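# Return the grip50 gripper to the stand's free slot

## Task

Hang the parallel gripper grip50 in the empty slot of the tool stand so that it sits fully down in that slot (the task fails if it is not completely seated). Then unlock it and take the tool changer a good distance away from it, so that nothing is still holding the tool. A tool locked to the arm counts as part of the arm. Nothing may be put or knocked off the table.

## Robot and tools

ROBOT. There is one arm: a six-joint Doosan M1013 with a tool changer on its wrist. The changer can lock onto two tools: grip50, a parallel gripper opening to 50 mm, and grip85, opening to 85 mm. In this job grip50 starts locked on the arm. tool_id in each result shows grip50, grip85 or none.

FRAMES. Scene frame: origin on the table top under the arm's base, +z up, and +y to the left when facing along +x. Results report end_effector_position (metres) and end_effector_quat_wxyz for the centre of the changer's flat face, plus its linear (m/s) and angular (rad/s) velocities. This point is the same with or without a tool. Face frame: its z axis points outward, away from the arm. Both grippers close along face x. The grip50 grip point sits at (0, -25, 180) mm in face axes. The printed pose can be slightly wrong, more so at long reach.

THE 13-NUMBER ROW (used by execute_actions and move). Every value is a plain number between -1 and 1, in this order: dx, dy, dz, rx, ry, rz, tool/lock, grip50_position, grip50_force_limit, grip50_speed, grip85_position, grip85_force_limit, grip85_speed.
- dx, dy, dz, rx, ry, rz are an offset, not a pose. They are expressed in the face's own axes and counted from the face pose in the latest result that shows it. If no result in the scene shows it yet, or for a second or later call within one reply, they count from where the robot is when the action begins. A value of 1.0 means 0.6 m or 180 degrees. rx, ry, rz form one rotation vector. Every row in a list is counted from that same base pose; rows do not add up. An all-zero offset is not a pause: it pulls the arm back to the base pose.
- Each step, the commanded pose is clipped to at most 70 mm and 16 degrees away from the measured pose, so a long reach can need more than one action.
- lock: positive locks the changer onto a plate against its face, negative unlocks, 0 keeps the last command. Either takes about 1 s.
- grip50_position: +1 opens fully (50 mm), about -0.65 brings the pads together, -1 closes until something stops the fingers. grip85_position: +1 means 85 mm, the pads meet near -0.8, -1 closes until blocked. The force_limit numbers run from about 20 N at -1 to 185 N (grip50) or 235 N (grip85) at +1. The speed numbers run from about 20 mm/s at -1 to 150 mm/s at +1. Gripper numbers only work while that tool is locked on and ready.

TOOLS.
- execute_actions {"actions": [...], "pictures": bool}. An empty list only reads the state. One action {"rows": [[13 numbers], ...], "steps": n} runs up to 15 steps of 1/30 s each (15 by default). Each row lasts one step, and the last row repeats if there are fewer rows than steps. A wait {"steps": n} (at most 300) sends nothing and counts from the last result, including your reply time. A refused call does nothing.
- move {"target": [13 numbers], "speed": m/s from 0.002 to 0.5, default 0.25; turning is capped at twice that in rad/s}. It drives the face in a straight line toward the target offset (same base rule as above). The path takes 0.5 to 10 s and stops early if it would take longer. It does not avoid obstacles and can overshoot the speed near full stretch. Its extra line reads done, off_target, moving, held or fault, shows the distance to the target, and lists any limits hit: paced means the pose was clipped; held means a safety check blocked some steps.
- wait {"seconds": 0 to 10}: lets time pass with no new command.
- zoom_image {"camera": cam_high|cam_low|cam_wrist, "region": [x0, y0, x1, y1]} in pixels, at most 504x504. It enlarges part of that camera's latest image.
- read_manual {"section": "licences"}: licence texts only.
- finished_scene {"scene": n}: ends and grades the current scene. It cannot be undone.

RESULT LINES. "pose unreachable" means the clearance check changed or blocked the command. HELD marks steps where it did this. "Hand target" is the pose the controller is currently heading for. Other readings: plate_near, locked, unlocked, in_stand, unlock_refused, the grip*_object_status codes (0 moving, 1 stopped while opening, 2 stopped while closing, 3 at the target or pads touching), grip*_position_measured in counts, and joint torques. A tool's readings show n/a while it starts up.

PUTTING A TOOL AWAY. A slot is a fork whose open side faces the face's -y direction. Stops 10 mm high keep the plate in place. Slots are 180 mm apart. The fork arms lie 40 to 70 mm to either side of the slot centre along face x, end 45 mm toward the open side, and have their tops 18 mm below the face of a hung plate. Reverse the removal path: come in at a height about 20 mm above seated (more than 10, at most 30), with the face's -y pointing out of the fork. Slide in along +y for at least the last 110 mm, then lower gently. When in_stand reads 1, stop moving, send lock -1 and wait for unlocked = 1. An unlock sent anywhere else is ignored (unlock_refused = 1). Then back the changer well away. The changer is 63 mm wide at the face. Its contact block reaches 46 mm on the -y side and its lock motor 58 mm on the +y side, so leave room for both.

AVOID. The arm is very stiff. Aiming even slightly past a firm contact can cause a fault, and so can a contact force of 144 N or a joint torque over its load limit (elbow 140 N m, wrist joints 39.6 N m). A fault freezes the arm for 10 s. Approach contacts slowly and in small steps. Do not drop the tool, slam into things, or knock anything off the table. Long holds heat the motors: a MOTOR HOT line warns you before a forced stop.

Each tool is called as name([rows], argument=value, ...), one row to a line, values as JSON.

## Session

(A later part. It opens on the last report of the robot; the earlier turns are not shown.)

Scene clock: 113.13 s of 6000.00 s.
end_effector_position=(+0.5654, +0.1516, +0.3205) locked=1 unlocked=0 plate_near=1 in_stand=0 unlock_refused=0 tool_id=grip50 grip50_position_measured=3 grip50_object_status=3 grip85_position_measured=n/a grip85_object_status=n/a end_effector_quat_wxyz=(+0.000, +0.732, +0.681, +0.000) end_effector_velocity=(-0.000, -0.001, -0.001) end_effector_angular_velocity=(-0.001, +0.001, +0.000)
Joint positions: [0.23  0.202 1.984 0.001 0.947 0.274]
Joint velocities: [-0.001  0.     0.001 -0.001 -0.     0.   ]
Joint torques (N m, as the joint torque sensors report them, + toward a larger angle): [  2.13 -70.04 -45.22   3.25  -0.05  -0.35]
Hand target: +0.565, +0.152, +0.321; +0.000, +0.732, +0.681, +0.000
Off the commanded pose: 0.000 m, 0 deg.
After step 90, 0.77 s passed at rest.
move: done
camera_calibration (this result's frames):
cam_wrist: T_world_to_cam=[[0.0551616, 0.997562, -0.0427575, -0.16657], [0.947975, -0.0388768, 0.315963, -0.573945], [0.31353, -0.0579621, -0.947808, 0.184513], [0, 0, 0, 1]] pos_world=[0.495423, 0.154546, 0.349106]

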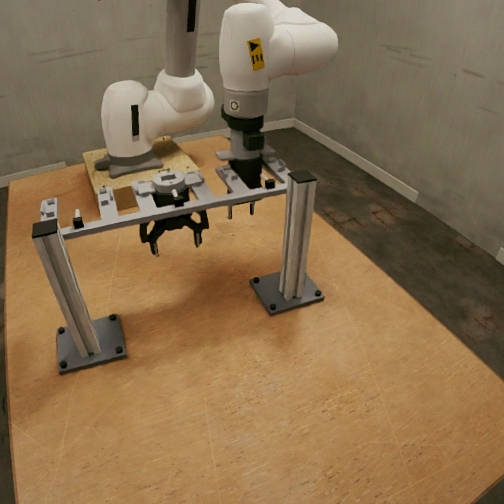

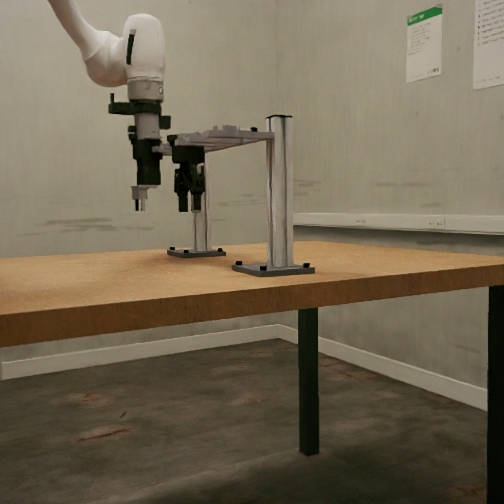

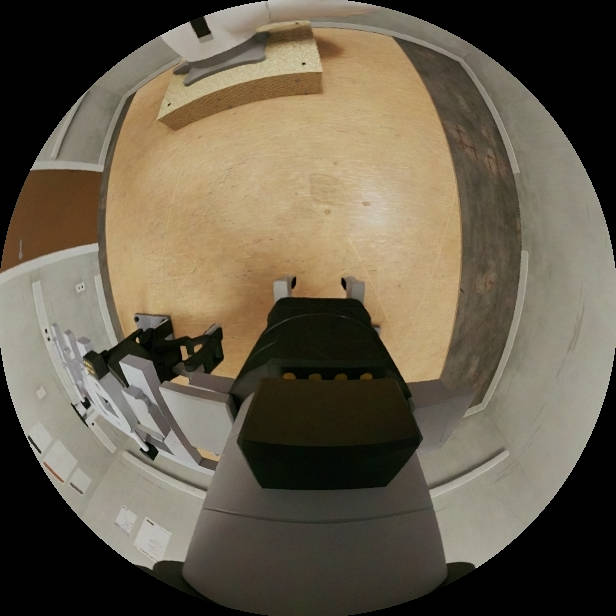

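move(target=[0,0.065,0,0,0,0,0,1,0,0,1,0,0], speed=0.025)

zoom_image(camera="cam_wrist", region=[150, 270, 490, 440])

Scene clock: 117.93 s of 6000.00 s.
end_effector_position=(+0.6043, +0.1488, +0.3205) locked=1 unlocked=0 plate_near=1 in_stand=0 unlock_refused=0 tool_id=grip50 grip50_position_measured=3 grip50_object_status=3 grip85_position_measured=n/a grip85_object_status=n/a end_effector_quat_wxyz=(+0.000, +0.732, +0.681, +0.000) end_effector_velocity=(+0.001, -0.000, +0.000) end_effector_angular_velocity=(+0.000, -0.001, -0.000)
Joint positions: [0.212 0.255 1.915 0.001 0.963 0.257]
Joint velocities: [-0.001 -0.    -0.001 -0.     0.    -0.   ]
Joint torques (N m, as the joint torque sensors report them, + toward a larger angle): [  1.42 -76.44 -45.83   3.19  -0.14  -0.38]
Hand target: +0.604, +0.149, +0.320; +0.000, +0.732, +0.681, +0.000
Off the commanded pose: 0.000 m, 0 deg.
move: done
camera_calibration (this result's frames):
cam_wrist: T_world_to_cam=[[0.0551498, 0.997561, -0.0427771, -0.165922], [0.947973, -0.0388591, 0.31597, -0.610904], [0.313537, -0.0579773, -0.947804, 0.172104], [0, 0, 0, 1]] pos_world=[0.53431, 0.151756, 0.34905]

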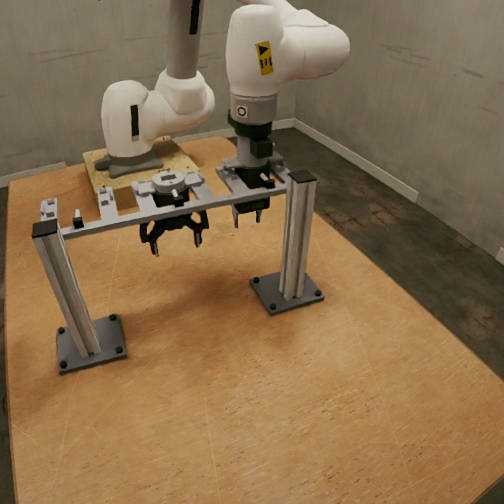

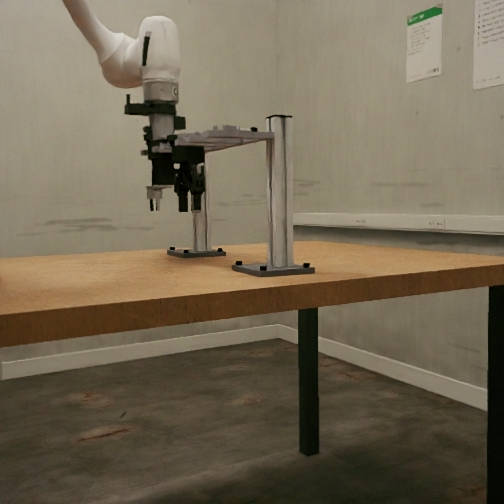

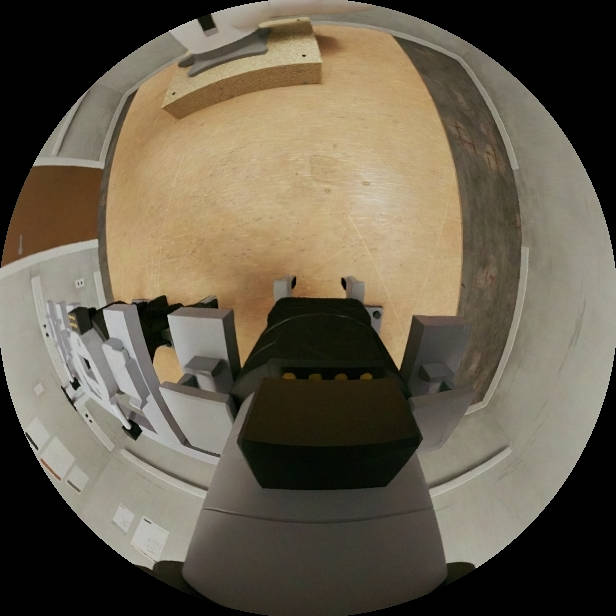

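Region (150, 270, 490, 440) of cam_wrist's 616x616 image, scaled by 1.482, with more detail than that image has.

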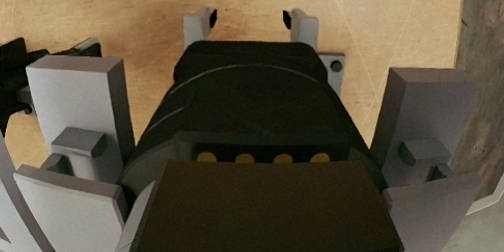

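move(target=[0.001,0.0088,0,0,0,0.0025,0,1,0,0,1,0,0], speed=0.015)

zoom_image(camera="cam_wrist", region=[150, 270, 490, 440])

zoom_image(camera="cam_high", region=[205, 130, 305, 210])

Scene clock: 129.47 s of 6000.00 s.
end_effector_position=(+0.6096, +0.1490, +0.3205) locked=1 unlocked=0 plate_near=1 in_stand=0 unlock_refused=0 tool_id=grip50 grip50_position_measured=3 grip50_object_status=3 grip85_position_measured=n/a grip85_object_status=n/a end_effector_quat_wxyz=(+0.000, +0.735, +0.678, +0.000) end_effector_velocity=(+0.001, -0.001, +0.000) end_effector_angular_velocity=(-0.001, -0.002, -0.001)
Joint positions: [0.211 0.262 1.905 0.001 0.966 0.264]
Joint velocities: [-0.002 -0.    -0.001 -0.001 -0.001  0.   ]
Joint torques (N m, as the joint torque sensors report them, + toward a larger angle): [  1.26 -76.82 -46.13   3.21  -0.14  -0.36]
Hand target: +0.610, +0.149, +0.320; +0.000, +0.735, +0.678, +0.000
Off the commanded pose: 0.000 m, 0 deg.
After step 90, 7.83 s passed at rest.
move: done
camera_calibration (this result's frames):
cam_wrist: T_world_to_cam=[[0.0629737, 0.997098, -0.0427801, -0.171132], [0.947641, -0.0462938, 0.315965, -0.614609], [0.313068, -0.0604377, -0.947806, 0.171099], [0, 0, 0, 1]] pos_world=[0.53964, 0.152524, 0.349042]

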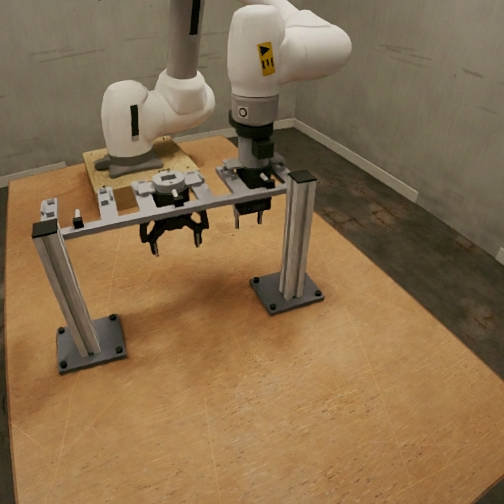

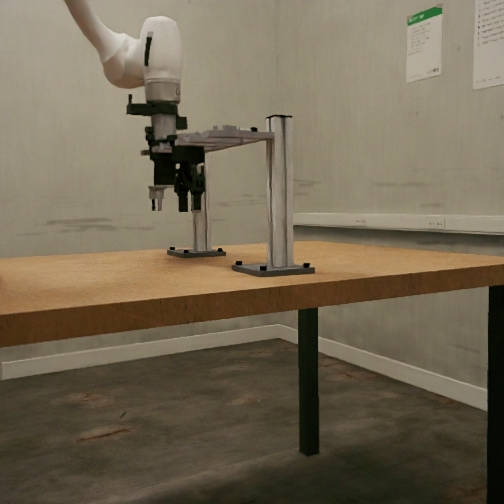

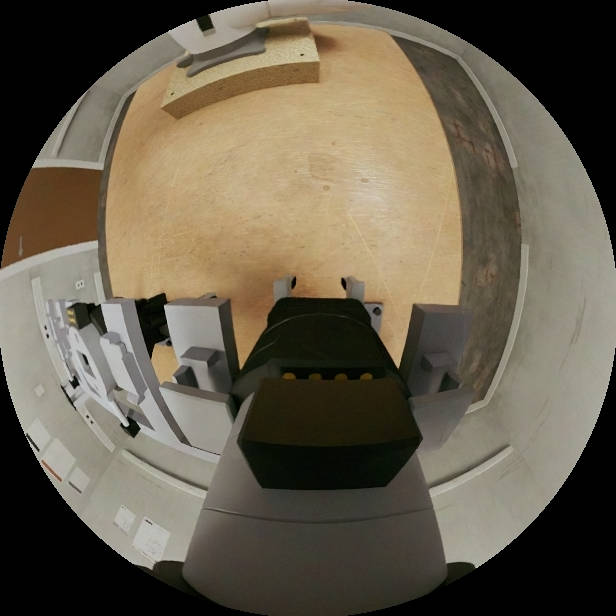

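Region (150, 270, 490, 440) of cam_wrist's 616x616 image, scaled by 1.482, with more detail than that image has.

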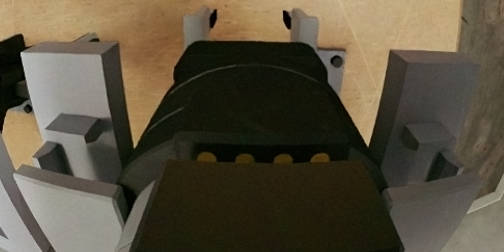

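Region (205, 130, 305, 210) of cam_high's 504x504 image, scaled by 5.040, with more detail than that image has; it fills the top 403 rows of this view, and the rest is white.

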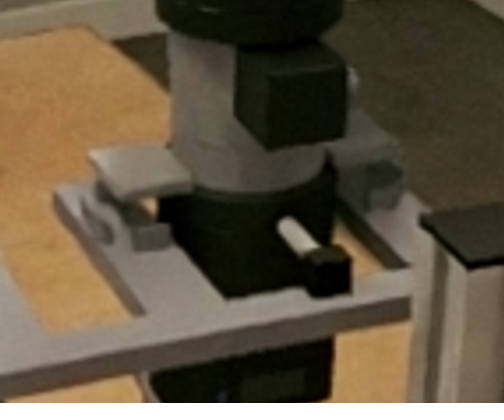

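move(target=[0,0.0011,0.0217,0,0,0,0,1,0,0,1,0,0], speed=0.01)

zoom_image(camera="cam_wrist", region=[130, 290, 510, 480])

Scene clock: 136.20 s of 6000.00 s.
end_effector_position=(+0.6103, +0.1490, +0.3074) locked=1 unlocked=0 plate_near=1 in_stand=0 unlock_refused=0 tool_id=grip50 grip50_position_measured=3 grip50_object_status=3 grip85_position_measured=n/a grip85_object_status=n/a end_effector_quat_wxyz=(+0.000, +0.735, +0.678, +0.000) end_effector_velocity=(+0.001, -0.001, +0.000) end_effector_angular_velocity=(+0.001, -0.001, -0.003)
Joint positions: [0.211 0.276 1.915 0.001 0.943 0.263]
Joint velocities: [-0.002  0.    -0.001  0.001 -0.     0.   ]
Joint torques (N m, as the joint torque sensors report them, + toward a larger angle): [  1.53 -78.33 -45.03   3.23  -0.09  -0.35]
Hand target: +0.610, +0.149, +0.307; +0.000, +0.735, +0.678, +0.000
Off the commanded pose: 0.000 m, 0 deg.
After step 90, 2.20 s passed at rest.
move: done
camera_calibration (this result's frames):
cam_wrist: T_world_to_cam=[[0.0630111, 0.997095, -0.0427869, -0.171679], [0.947644, -0.0463282, 0.31595, -0.611094], [0.31305, -0.0604551, -0.947811, 0.15855], [0, 0, 0, 1]] pos_world=[0.540283, 0.152455, 0.336005]

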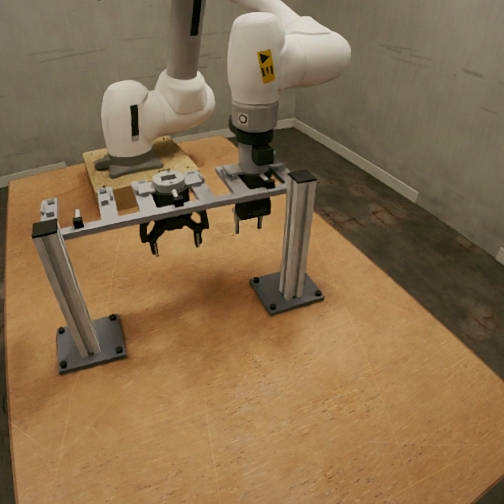

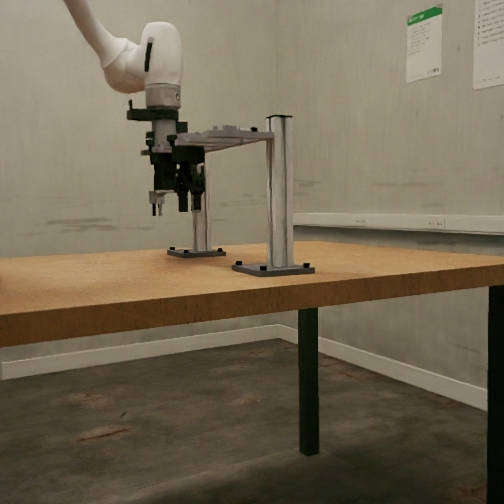

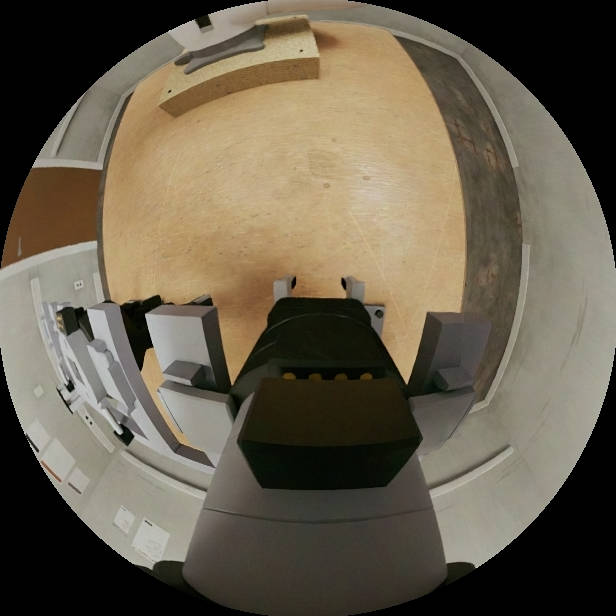

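Region (130, 290, 510, 480) of cam_wrist's 616x616 image, scaled by 1.326, with more detail than that image has.

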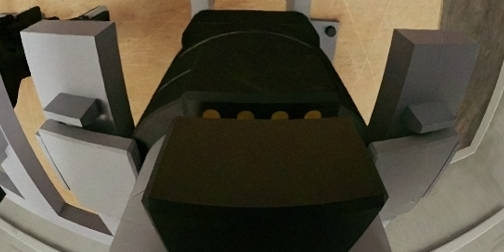

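No contact yet; continue down.

move(target=[0,0,0.008,0,0,0,0,1,0,0,1,0,0], speed=0.008)

Scene clock: 138.47 s of 6000.00 s.
end_effector_position=(+0.6103, +0.1490, +0.3026) locked=1 unlocked=0 plate_near=1 in_stand=1 unlock_refused=0 tool_id=grip50 grip50_position_measured=3 grip50_object_status=3 grip85_position_measured=n/a grip85_object_status=n/a end_effector_quat_wxyz=(+0.000, +0.735, +0.678, +0.000) end_effector_velocity=(-0.000, -0.001, -0.000) end_effector_angular_velocity=(-0.001, +0.000, +0.001)
Joint positions: [0.211 0.281 1.919 0.001 0.934 0.263]
Joint velocities: [-0.001 -0.     0.001 -0.001 -0.    -0.001]
Joint torques (N m, as the joint torque sensors report them, + toward a larger angle): [  1.87 -78.67 -45.13   3.17   0.01  -0.47]
Hand target: +0.610, +0.149, +0.303; +0.000, +0.735, +0.678, +0.000
Off the commanded pose: 0.000 m, 0 deg.
move: done
camera_calibration (this result's frames):
cam_wrist: T_world_to_cam=[[0.0630175, 0.997094, -0.042795, -0.171879], [0.947647, -0.0463323, 0.31594, -0.609565], [0.313039, -0.0604643, -0.947814, 0.154003], [0, 0, 0, 1]] pos_world=[0.540275, 0.152449, 0.331197]

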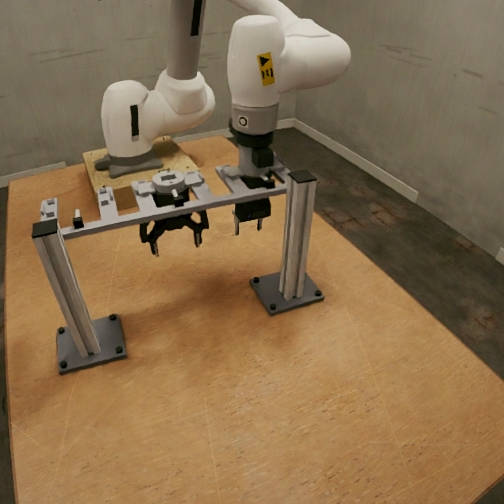

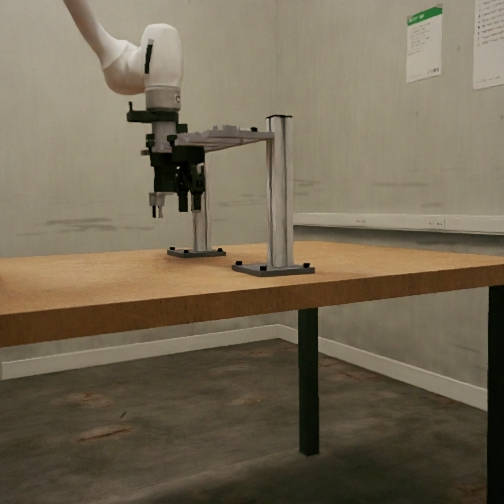

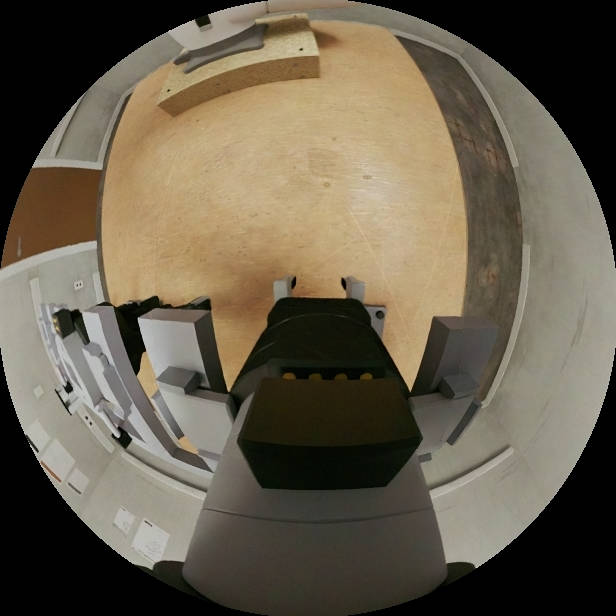

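move(target=[0,0,0.0025,0,0,0,0,1,0,0,1,0,0], speed=0.005)

Scene clock: 140.63 s of 6000.00 s.
end_effector_position=(+0.6103, +0.1490, +0.3012) locked=1 unlocked=0 plate_near=1 in_stand=1 unlock_refused=0 tool_id=grip50 grip50_position_measured=3 grip50_object_status=3 grip85_position_measured=n/a grip85_object_status=n/a end_effector_quat_wxyz=(+0.000, +0.735, +0.678, +0.000) end_effector_velocity=(-0.000, -0.001, -0.000) end_effector_angular_velocity=(+0.001, +0.002, -0.002)
Joint positions: [0.211 0.282 1.92  0.001 0.931 0.263]
Joint velocities: [-0.001 -0.     0.001  0.001  0.001  0.   ]
Joint torques (N m, as the joint torque sensors report them, + toward a larger angle): [  2.04 -73.01 -41.79   2.96  -0.03  -0.31]
Hand target: +0.610, +0.149, +0.301; +0.000, +0.735, +0.678, +0.000
Off the commanded pose: 0.000 m, 0 deg.
move: done
camera_calibration (this result's frames):
cam_wrist: T_world_to_cam=[[0.0630258, 0.997095, -0.0427769, -0.171955], [0.947622, -0.0463412, 0.316013, -0.60913], [0.313113, -0.0604533, -0.94779, 0.152559], [0, 0, 0, 1]] pos_world=[0.540295, 0.15245, 0.329732]

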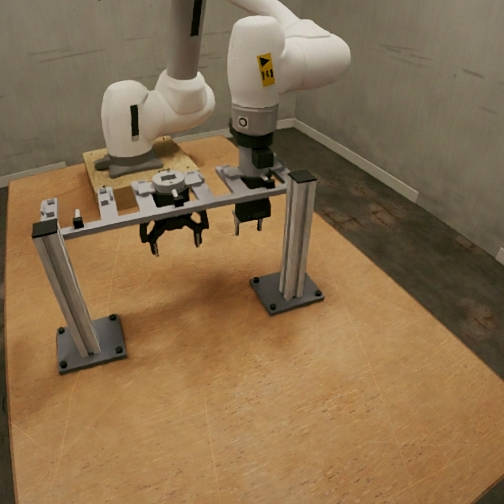

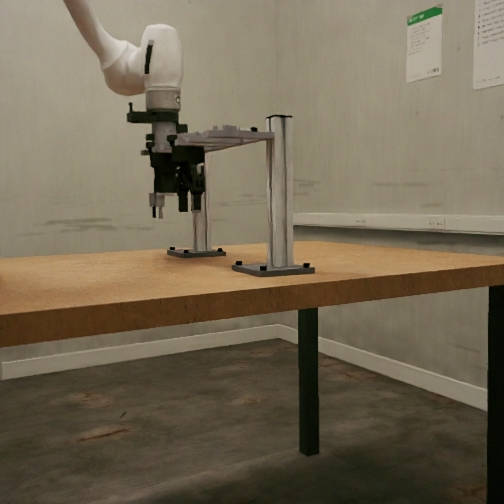

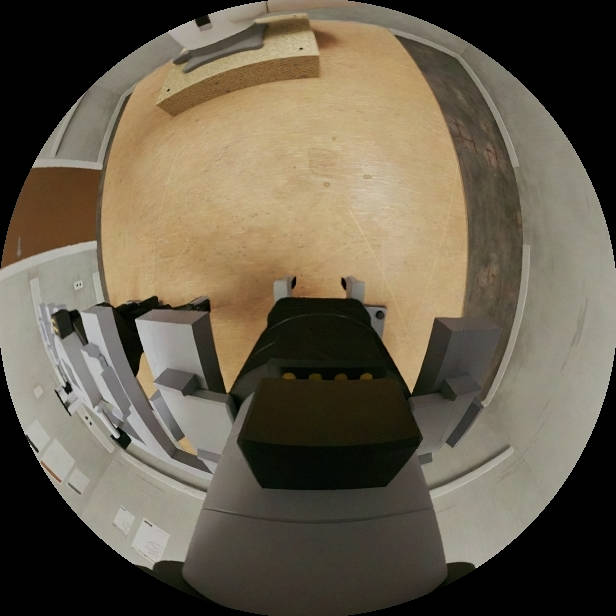

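Seated, weight transferring. Unlock.

execute_actions([
  {"rows":[[0,0,0,0,0,0,-1,1,0,0,1,0,0]],"steps":15},
], pictures=false)

execute_actions([
  {"steps":25},
], pictures=false)

Scene clock: 146.53 s of 6000.00 s.
end_effector_position=(+0.6102, +0.1489, +0.3010) locked=0 unlocked=0 plate_near=1 in_stand=1 unlock_refused=0 tool_id=none grip50_position_measured=n/a grip50_object_status=n/a grip85_position_measured=n/a grip85_object_status=n/a end_effector_quat_wxyz=(+0.000, +0.735, +0.678, +0.000) end_effector_velocity=(+0.001, -0.001, +0.001) end_effector_angular_velocity=(+0.001, -0.002, -0.002)
Joint positions: [0.211 0.283 1.92  0.001 0.931 0.263]
Joint velocities: [-0.002  0.    -0.001  0.001 -0.001 -0.001]
Joint torques (N m, as the joint torque sensors report them, + toward a larger angle): [  2.28 -70.21 -37.92   3.15   0.02  -0.38]
Hand target: +0.610, +0.149, +0.301; +0.000, +0.735, +0.678, +0.000
Off the commanded pose: 0.000 m, 0 deg.
Steps of this call (steps 1 to 90: nothing new was sent; then 2.40 s passed at rest; steps 91 to 105: all 15 steps of this action). Readings (end_effector_position | what the end effector reports):
91: (+0.6102, +0.1489, +0.3010) | locked=1 unlocked=0 plate_near=1 in_stand=1 unlock_refused=0 tool_id=grip50 grip50_position_measured=3 grip50_object_status=3 grip85_position_measured=n/a grip85_object_status=n/a
92: (+0.6102, +0.1489, +0.3010) | locked=1 unlocked=0 plate_near=1 in_stand=1 unlock_refused=0 tool_id=grip50 grip50_position_measured=3 grip50_object_status=3 grip85_position_measured=n/a grip85_object_status=n/a
94: (+0.6102, +0.1489, +0.3010) | locked=1 unlocked=0 plate_near=1 in_stand=1 unlock_refused=0 tool_id=grip50 grip50_position_measured=3 grip50_object_status=3 grip85_position_measured=n/a grip85_object_status=n/a
98: (+0.6102, +0.1489, +0.3010) | locked=0 unlocked=0 plate_near=1 in_stand=1 unlock_refused=0 tool_id=none grip50_position_measured=n/a grip50_object_status=n/a grip85_position_measured=n/a grip85_object_status=n/a
105: the state above

Scene clock: 147.37 s of 6000.00 s.
end_effector_position=(+0.6103, +0.1490, +0.3012) locked=0 unlocked=1 plate_near=1 in_stand=1 unlock_refused=0 tool_id=none grip50_position_measured=n/a grip50_object_status=n/a grip85_position_measured=n/a grip85_object_status=n/a end_effector_quat_wxyz=(+0.000, +0.735, +0.678, +0.000) end_effector_velocity=(+0.000, -0.000, -0.000) end_effector_angular_velocity=(+0.000, -0.000, -0.001)
Joint positions: [0.211 0.282 1.92  0.001 0.931 0.263]
Joint velocities: [-0.001 -0.     0.     0.    -0.    -0.   ]
Joint torques (N m, as the joint torque sensors report them, + toward a larger angle): [  1.78 -69.12 -37.88   3.19  -0.07  -0.29]
Hand target: +0.610, +0.149, +0.301; +0.000, +0.735, +0.678, +0.000
Off the commanded pose: 0.000 m, 0 deg.
Steps of this call (steps 1 to 25: nothing new was sent). Readings (end_effector_position | what the end effector reports):
1: (+0.6102, +0.1489, +0.3010) | locked=0 unlocked=0 plate_near=1 in_stand=1 unlock_refused=0 tool_id=none grip50_position_measured=n/a grip50_object_status=n/a grip85_position_measured=n/a grip85_object_status=n/a
2: (+0.6102, +0.1489, +0.3010) | locked=0 unlocked=0 plate_near=1 in_stand=1 unlock_refused=0 tool_id=none grip50_position_measured=n/a grip50_object_status=n/a grip85_position_measured=n/a grip85_object_status=n/a
4: (+0.6102, +0.1489, +0.3010) | locked=0 unlocked=0 plate_near=1 in_stand=1 unlock_refused=0 tool_id=none grip50_position_measured=n/a grip50_object_status=n/a grip85_position_measured=n/a grip85_object_status=n/a
8: (+0.6103, +0.1489, +0.3011) | locked=0 unlocked=0 plate_near=1 in_stand=1 unlock_refused=0 tool_id=none grip50_position_measured=n/a grip50_object_status=n/a grip85_position_measured=n/a grip85_object_status=n/a
25: the state above

move(target=[0,0,-0.04,0,0,0,0,1,0,0,1,0,0], speed=0.03)

move(target=[0,-0.1,-0.35,0,0,0,0,1,0,0,1,0,0], speed=0.2)

Scene clock: 150.83 s of 6000.00 s.
end_effector_position=(+0.6103, +0.1490, +0.3252) locked=0 unlocked=1 plate_near=0 in_stand=0 unlock_refused=0 tool_id=none grip50_position_measured=n/a grip50_object_status=n/a grip85_position_measured=n/a grip85_object_status=n/a end_effector_quat_wxyz=(+0.000, +0.735, +0.678, +0.000) end_effector_velocity=(-0.001, -0.001, -0.001) end_effector_angular_velocity=(-0.001, +0.003, -0.000)
Joint positions: [0.211 0.259 1.9   0.001 0.975 0.263]
Joint velocities: [-0.001  0.     0.002 -0.     0.    -0.   ]
Joint torques (N m, as the joint torque sensors report them, + toward a larger angle): [  1.88 -67.97 -38.74   3.21  -0.09  -0.34]
Hand target: +0.610, +0.149, +0.325; +0.000, +0.735, +0.678, +0.000
Off the commanded pose: 0.000 m, 0 deg.
move: done
camera_calibration (this result's frames):
cam_wrist: T_world_to_cam=[[0.0629886, 0.997098, -0.042744, -0.170947], [0.947615, -0.0463144, 0.31604, -0.616751], [0.313143, -0.0604118, -0.947782, 0.175294], [0, 0, 0, 1]] pos_world=[0.540317, 0.152476, 0.353752]

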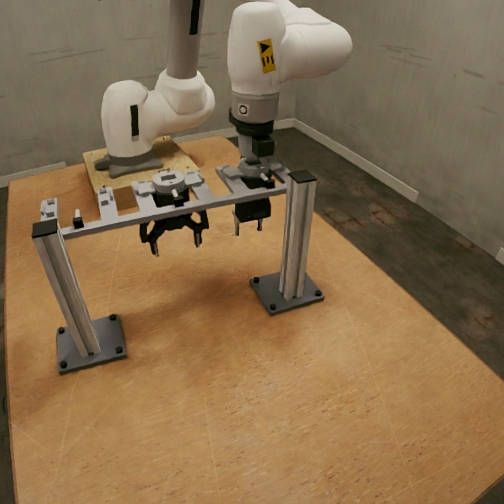

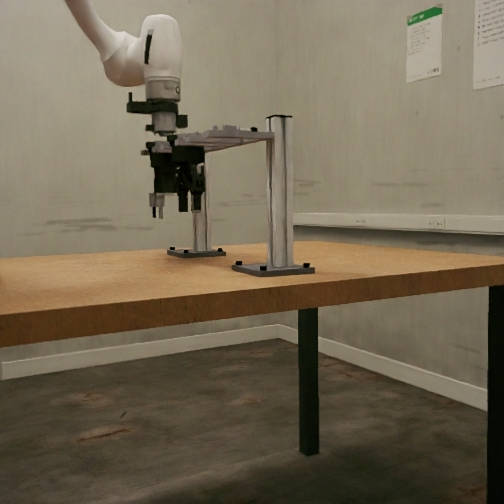

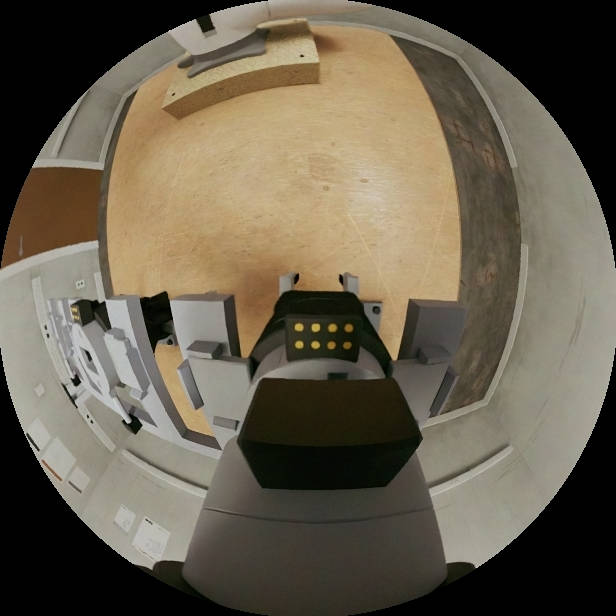

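Scene clock: 152.27 s of 6000.00 s.
end_effector_position=(+0.5506, +0.1540, +0.5354) locked=0 unlocked=1 plate_near=0 in_stand=0 unlock_refused=0 tool_id=none grip50_position_measured=n/a grip50_object_status=n/a grip85_position_measured=n/a grip85_object_status=n/a end_effector_quat_wxyz=(+0.000, +0.735, +0.678, +0.000) end_effector_velocity=(-0.000, -0.000, -0.001) end_effector_angular_velocity=(-0.000, +0.001, -0.001)
Joint positions: [0.239 0.032 1.756 0.001 1.345 0.291]
Joint velocities: [-0.001  0.     0.001  0.    -0.     0.   ]
Joint torques (N m, as the joint torque sensors report them, + toward a larger angle): [  1.99 -52.51 -47.29   4.    -0.08  -0.37]
Hand target: +0.551, +0.154, +0.535; +0.000, +0.735, +0.678, +0.000
Off the commanded pose: 0.000 m, 0 deg.
move: done
camera_calibration (this result's frames):
cam_wrist: T_world_to_cam=[[0.0625601, 0.997136, -0.0424963, -0.163119], [0.947661, -0.0459908, 0.315949, -0.626341], [0.313089, -0.0600379, -0.947824, 0.39351], [0, 0, 0, 1]] pos_world=[0.48056, 0.157471, 0.563938]

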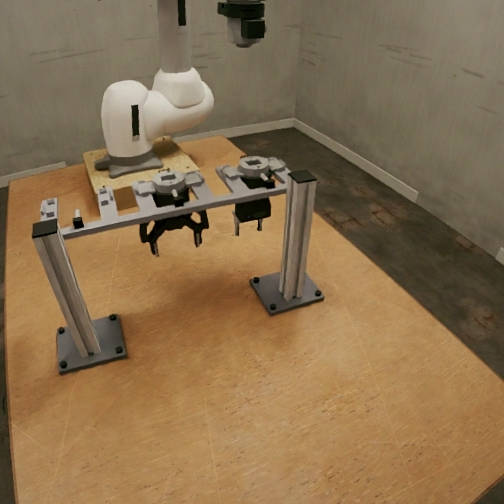

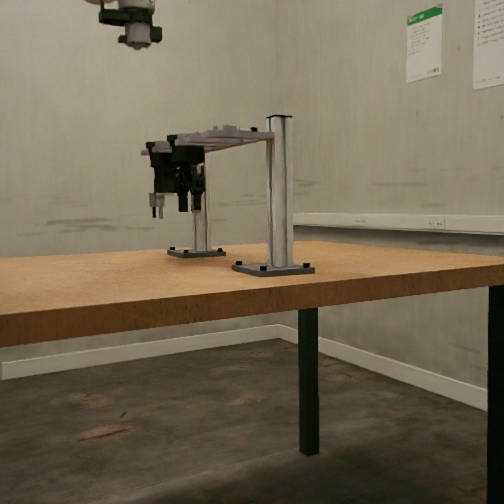

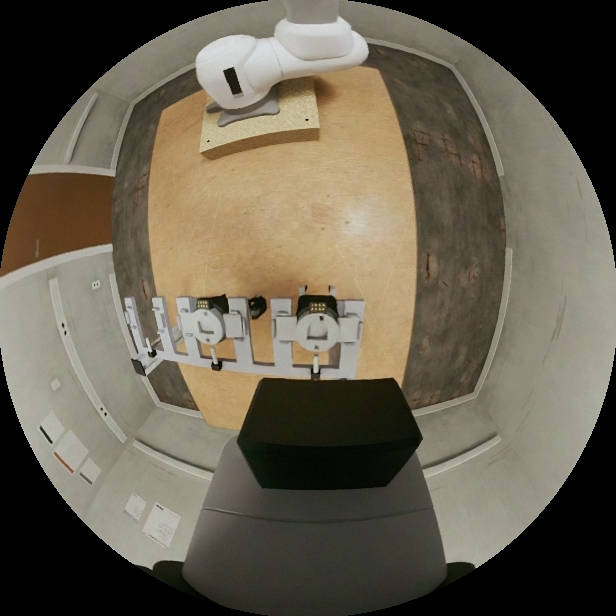

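finished_scene(scene=1)

The scene is finished: the task was done.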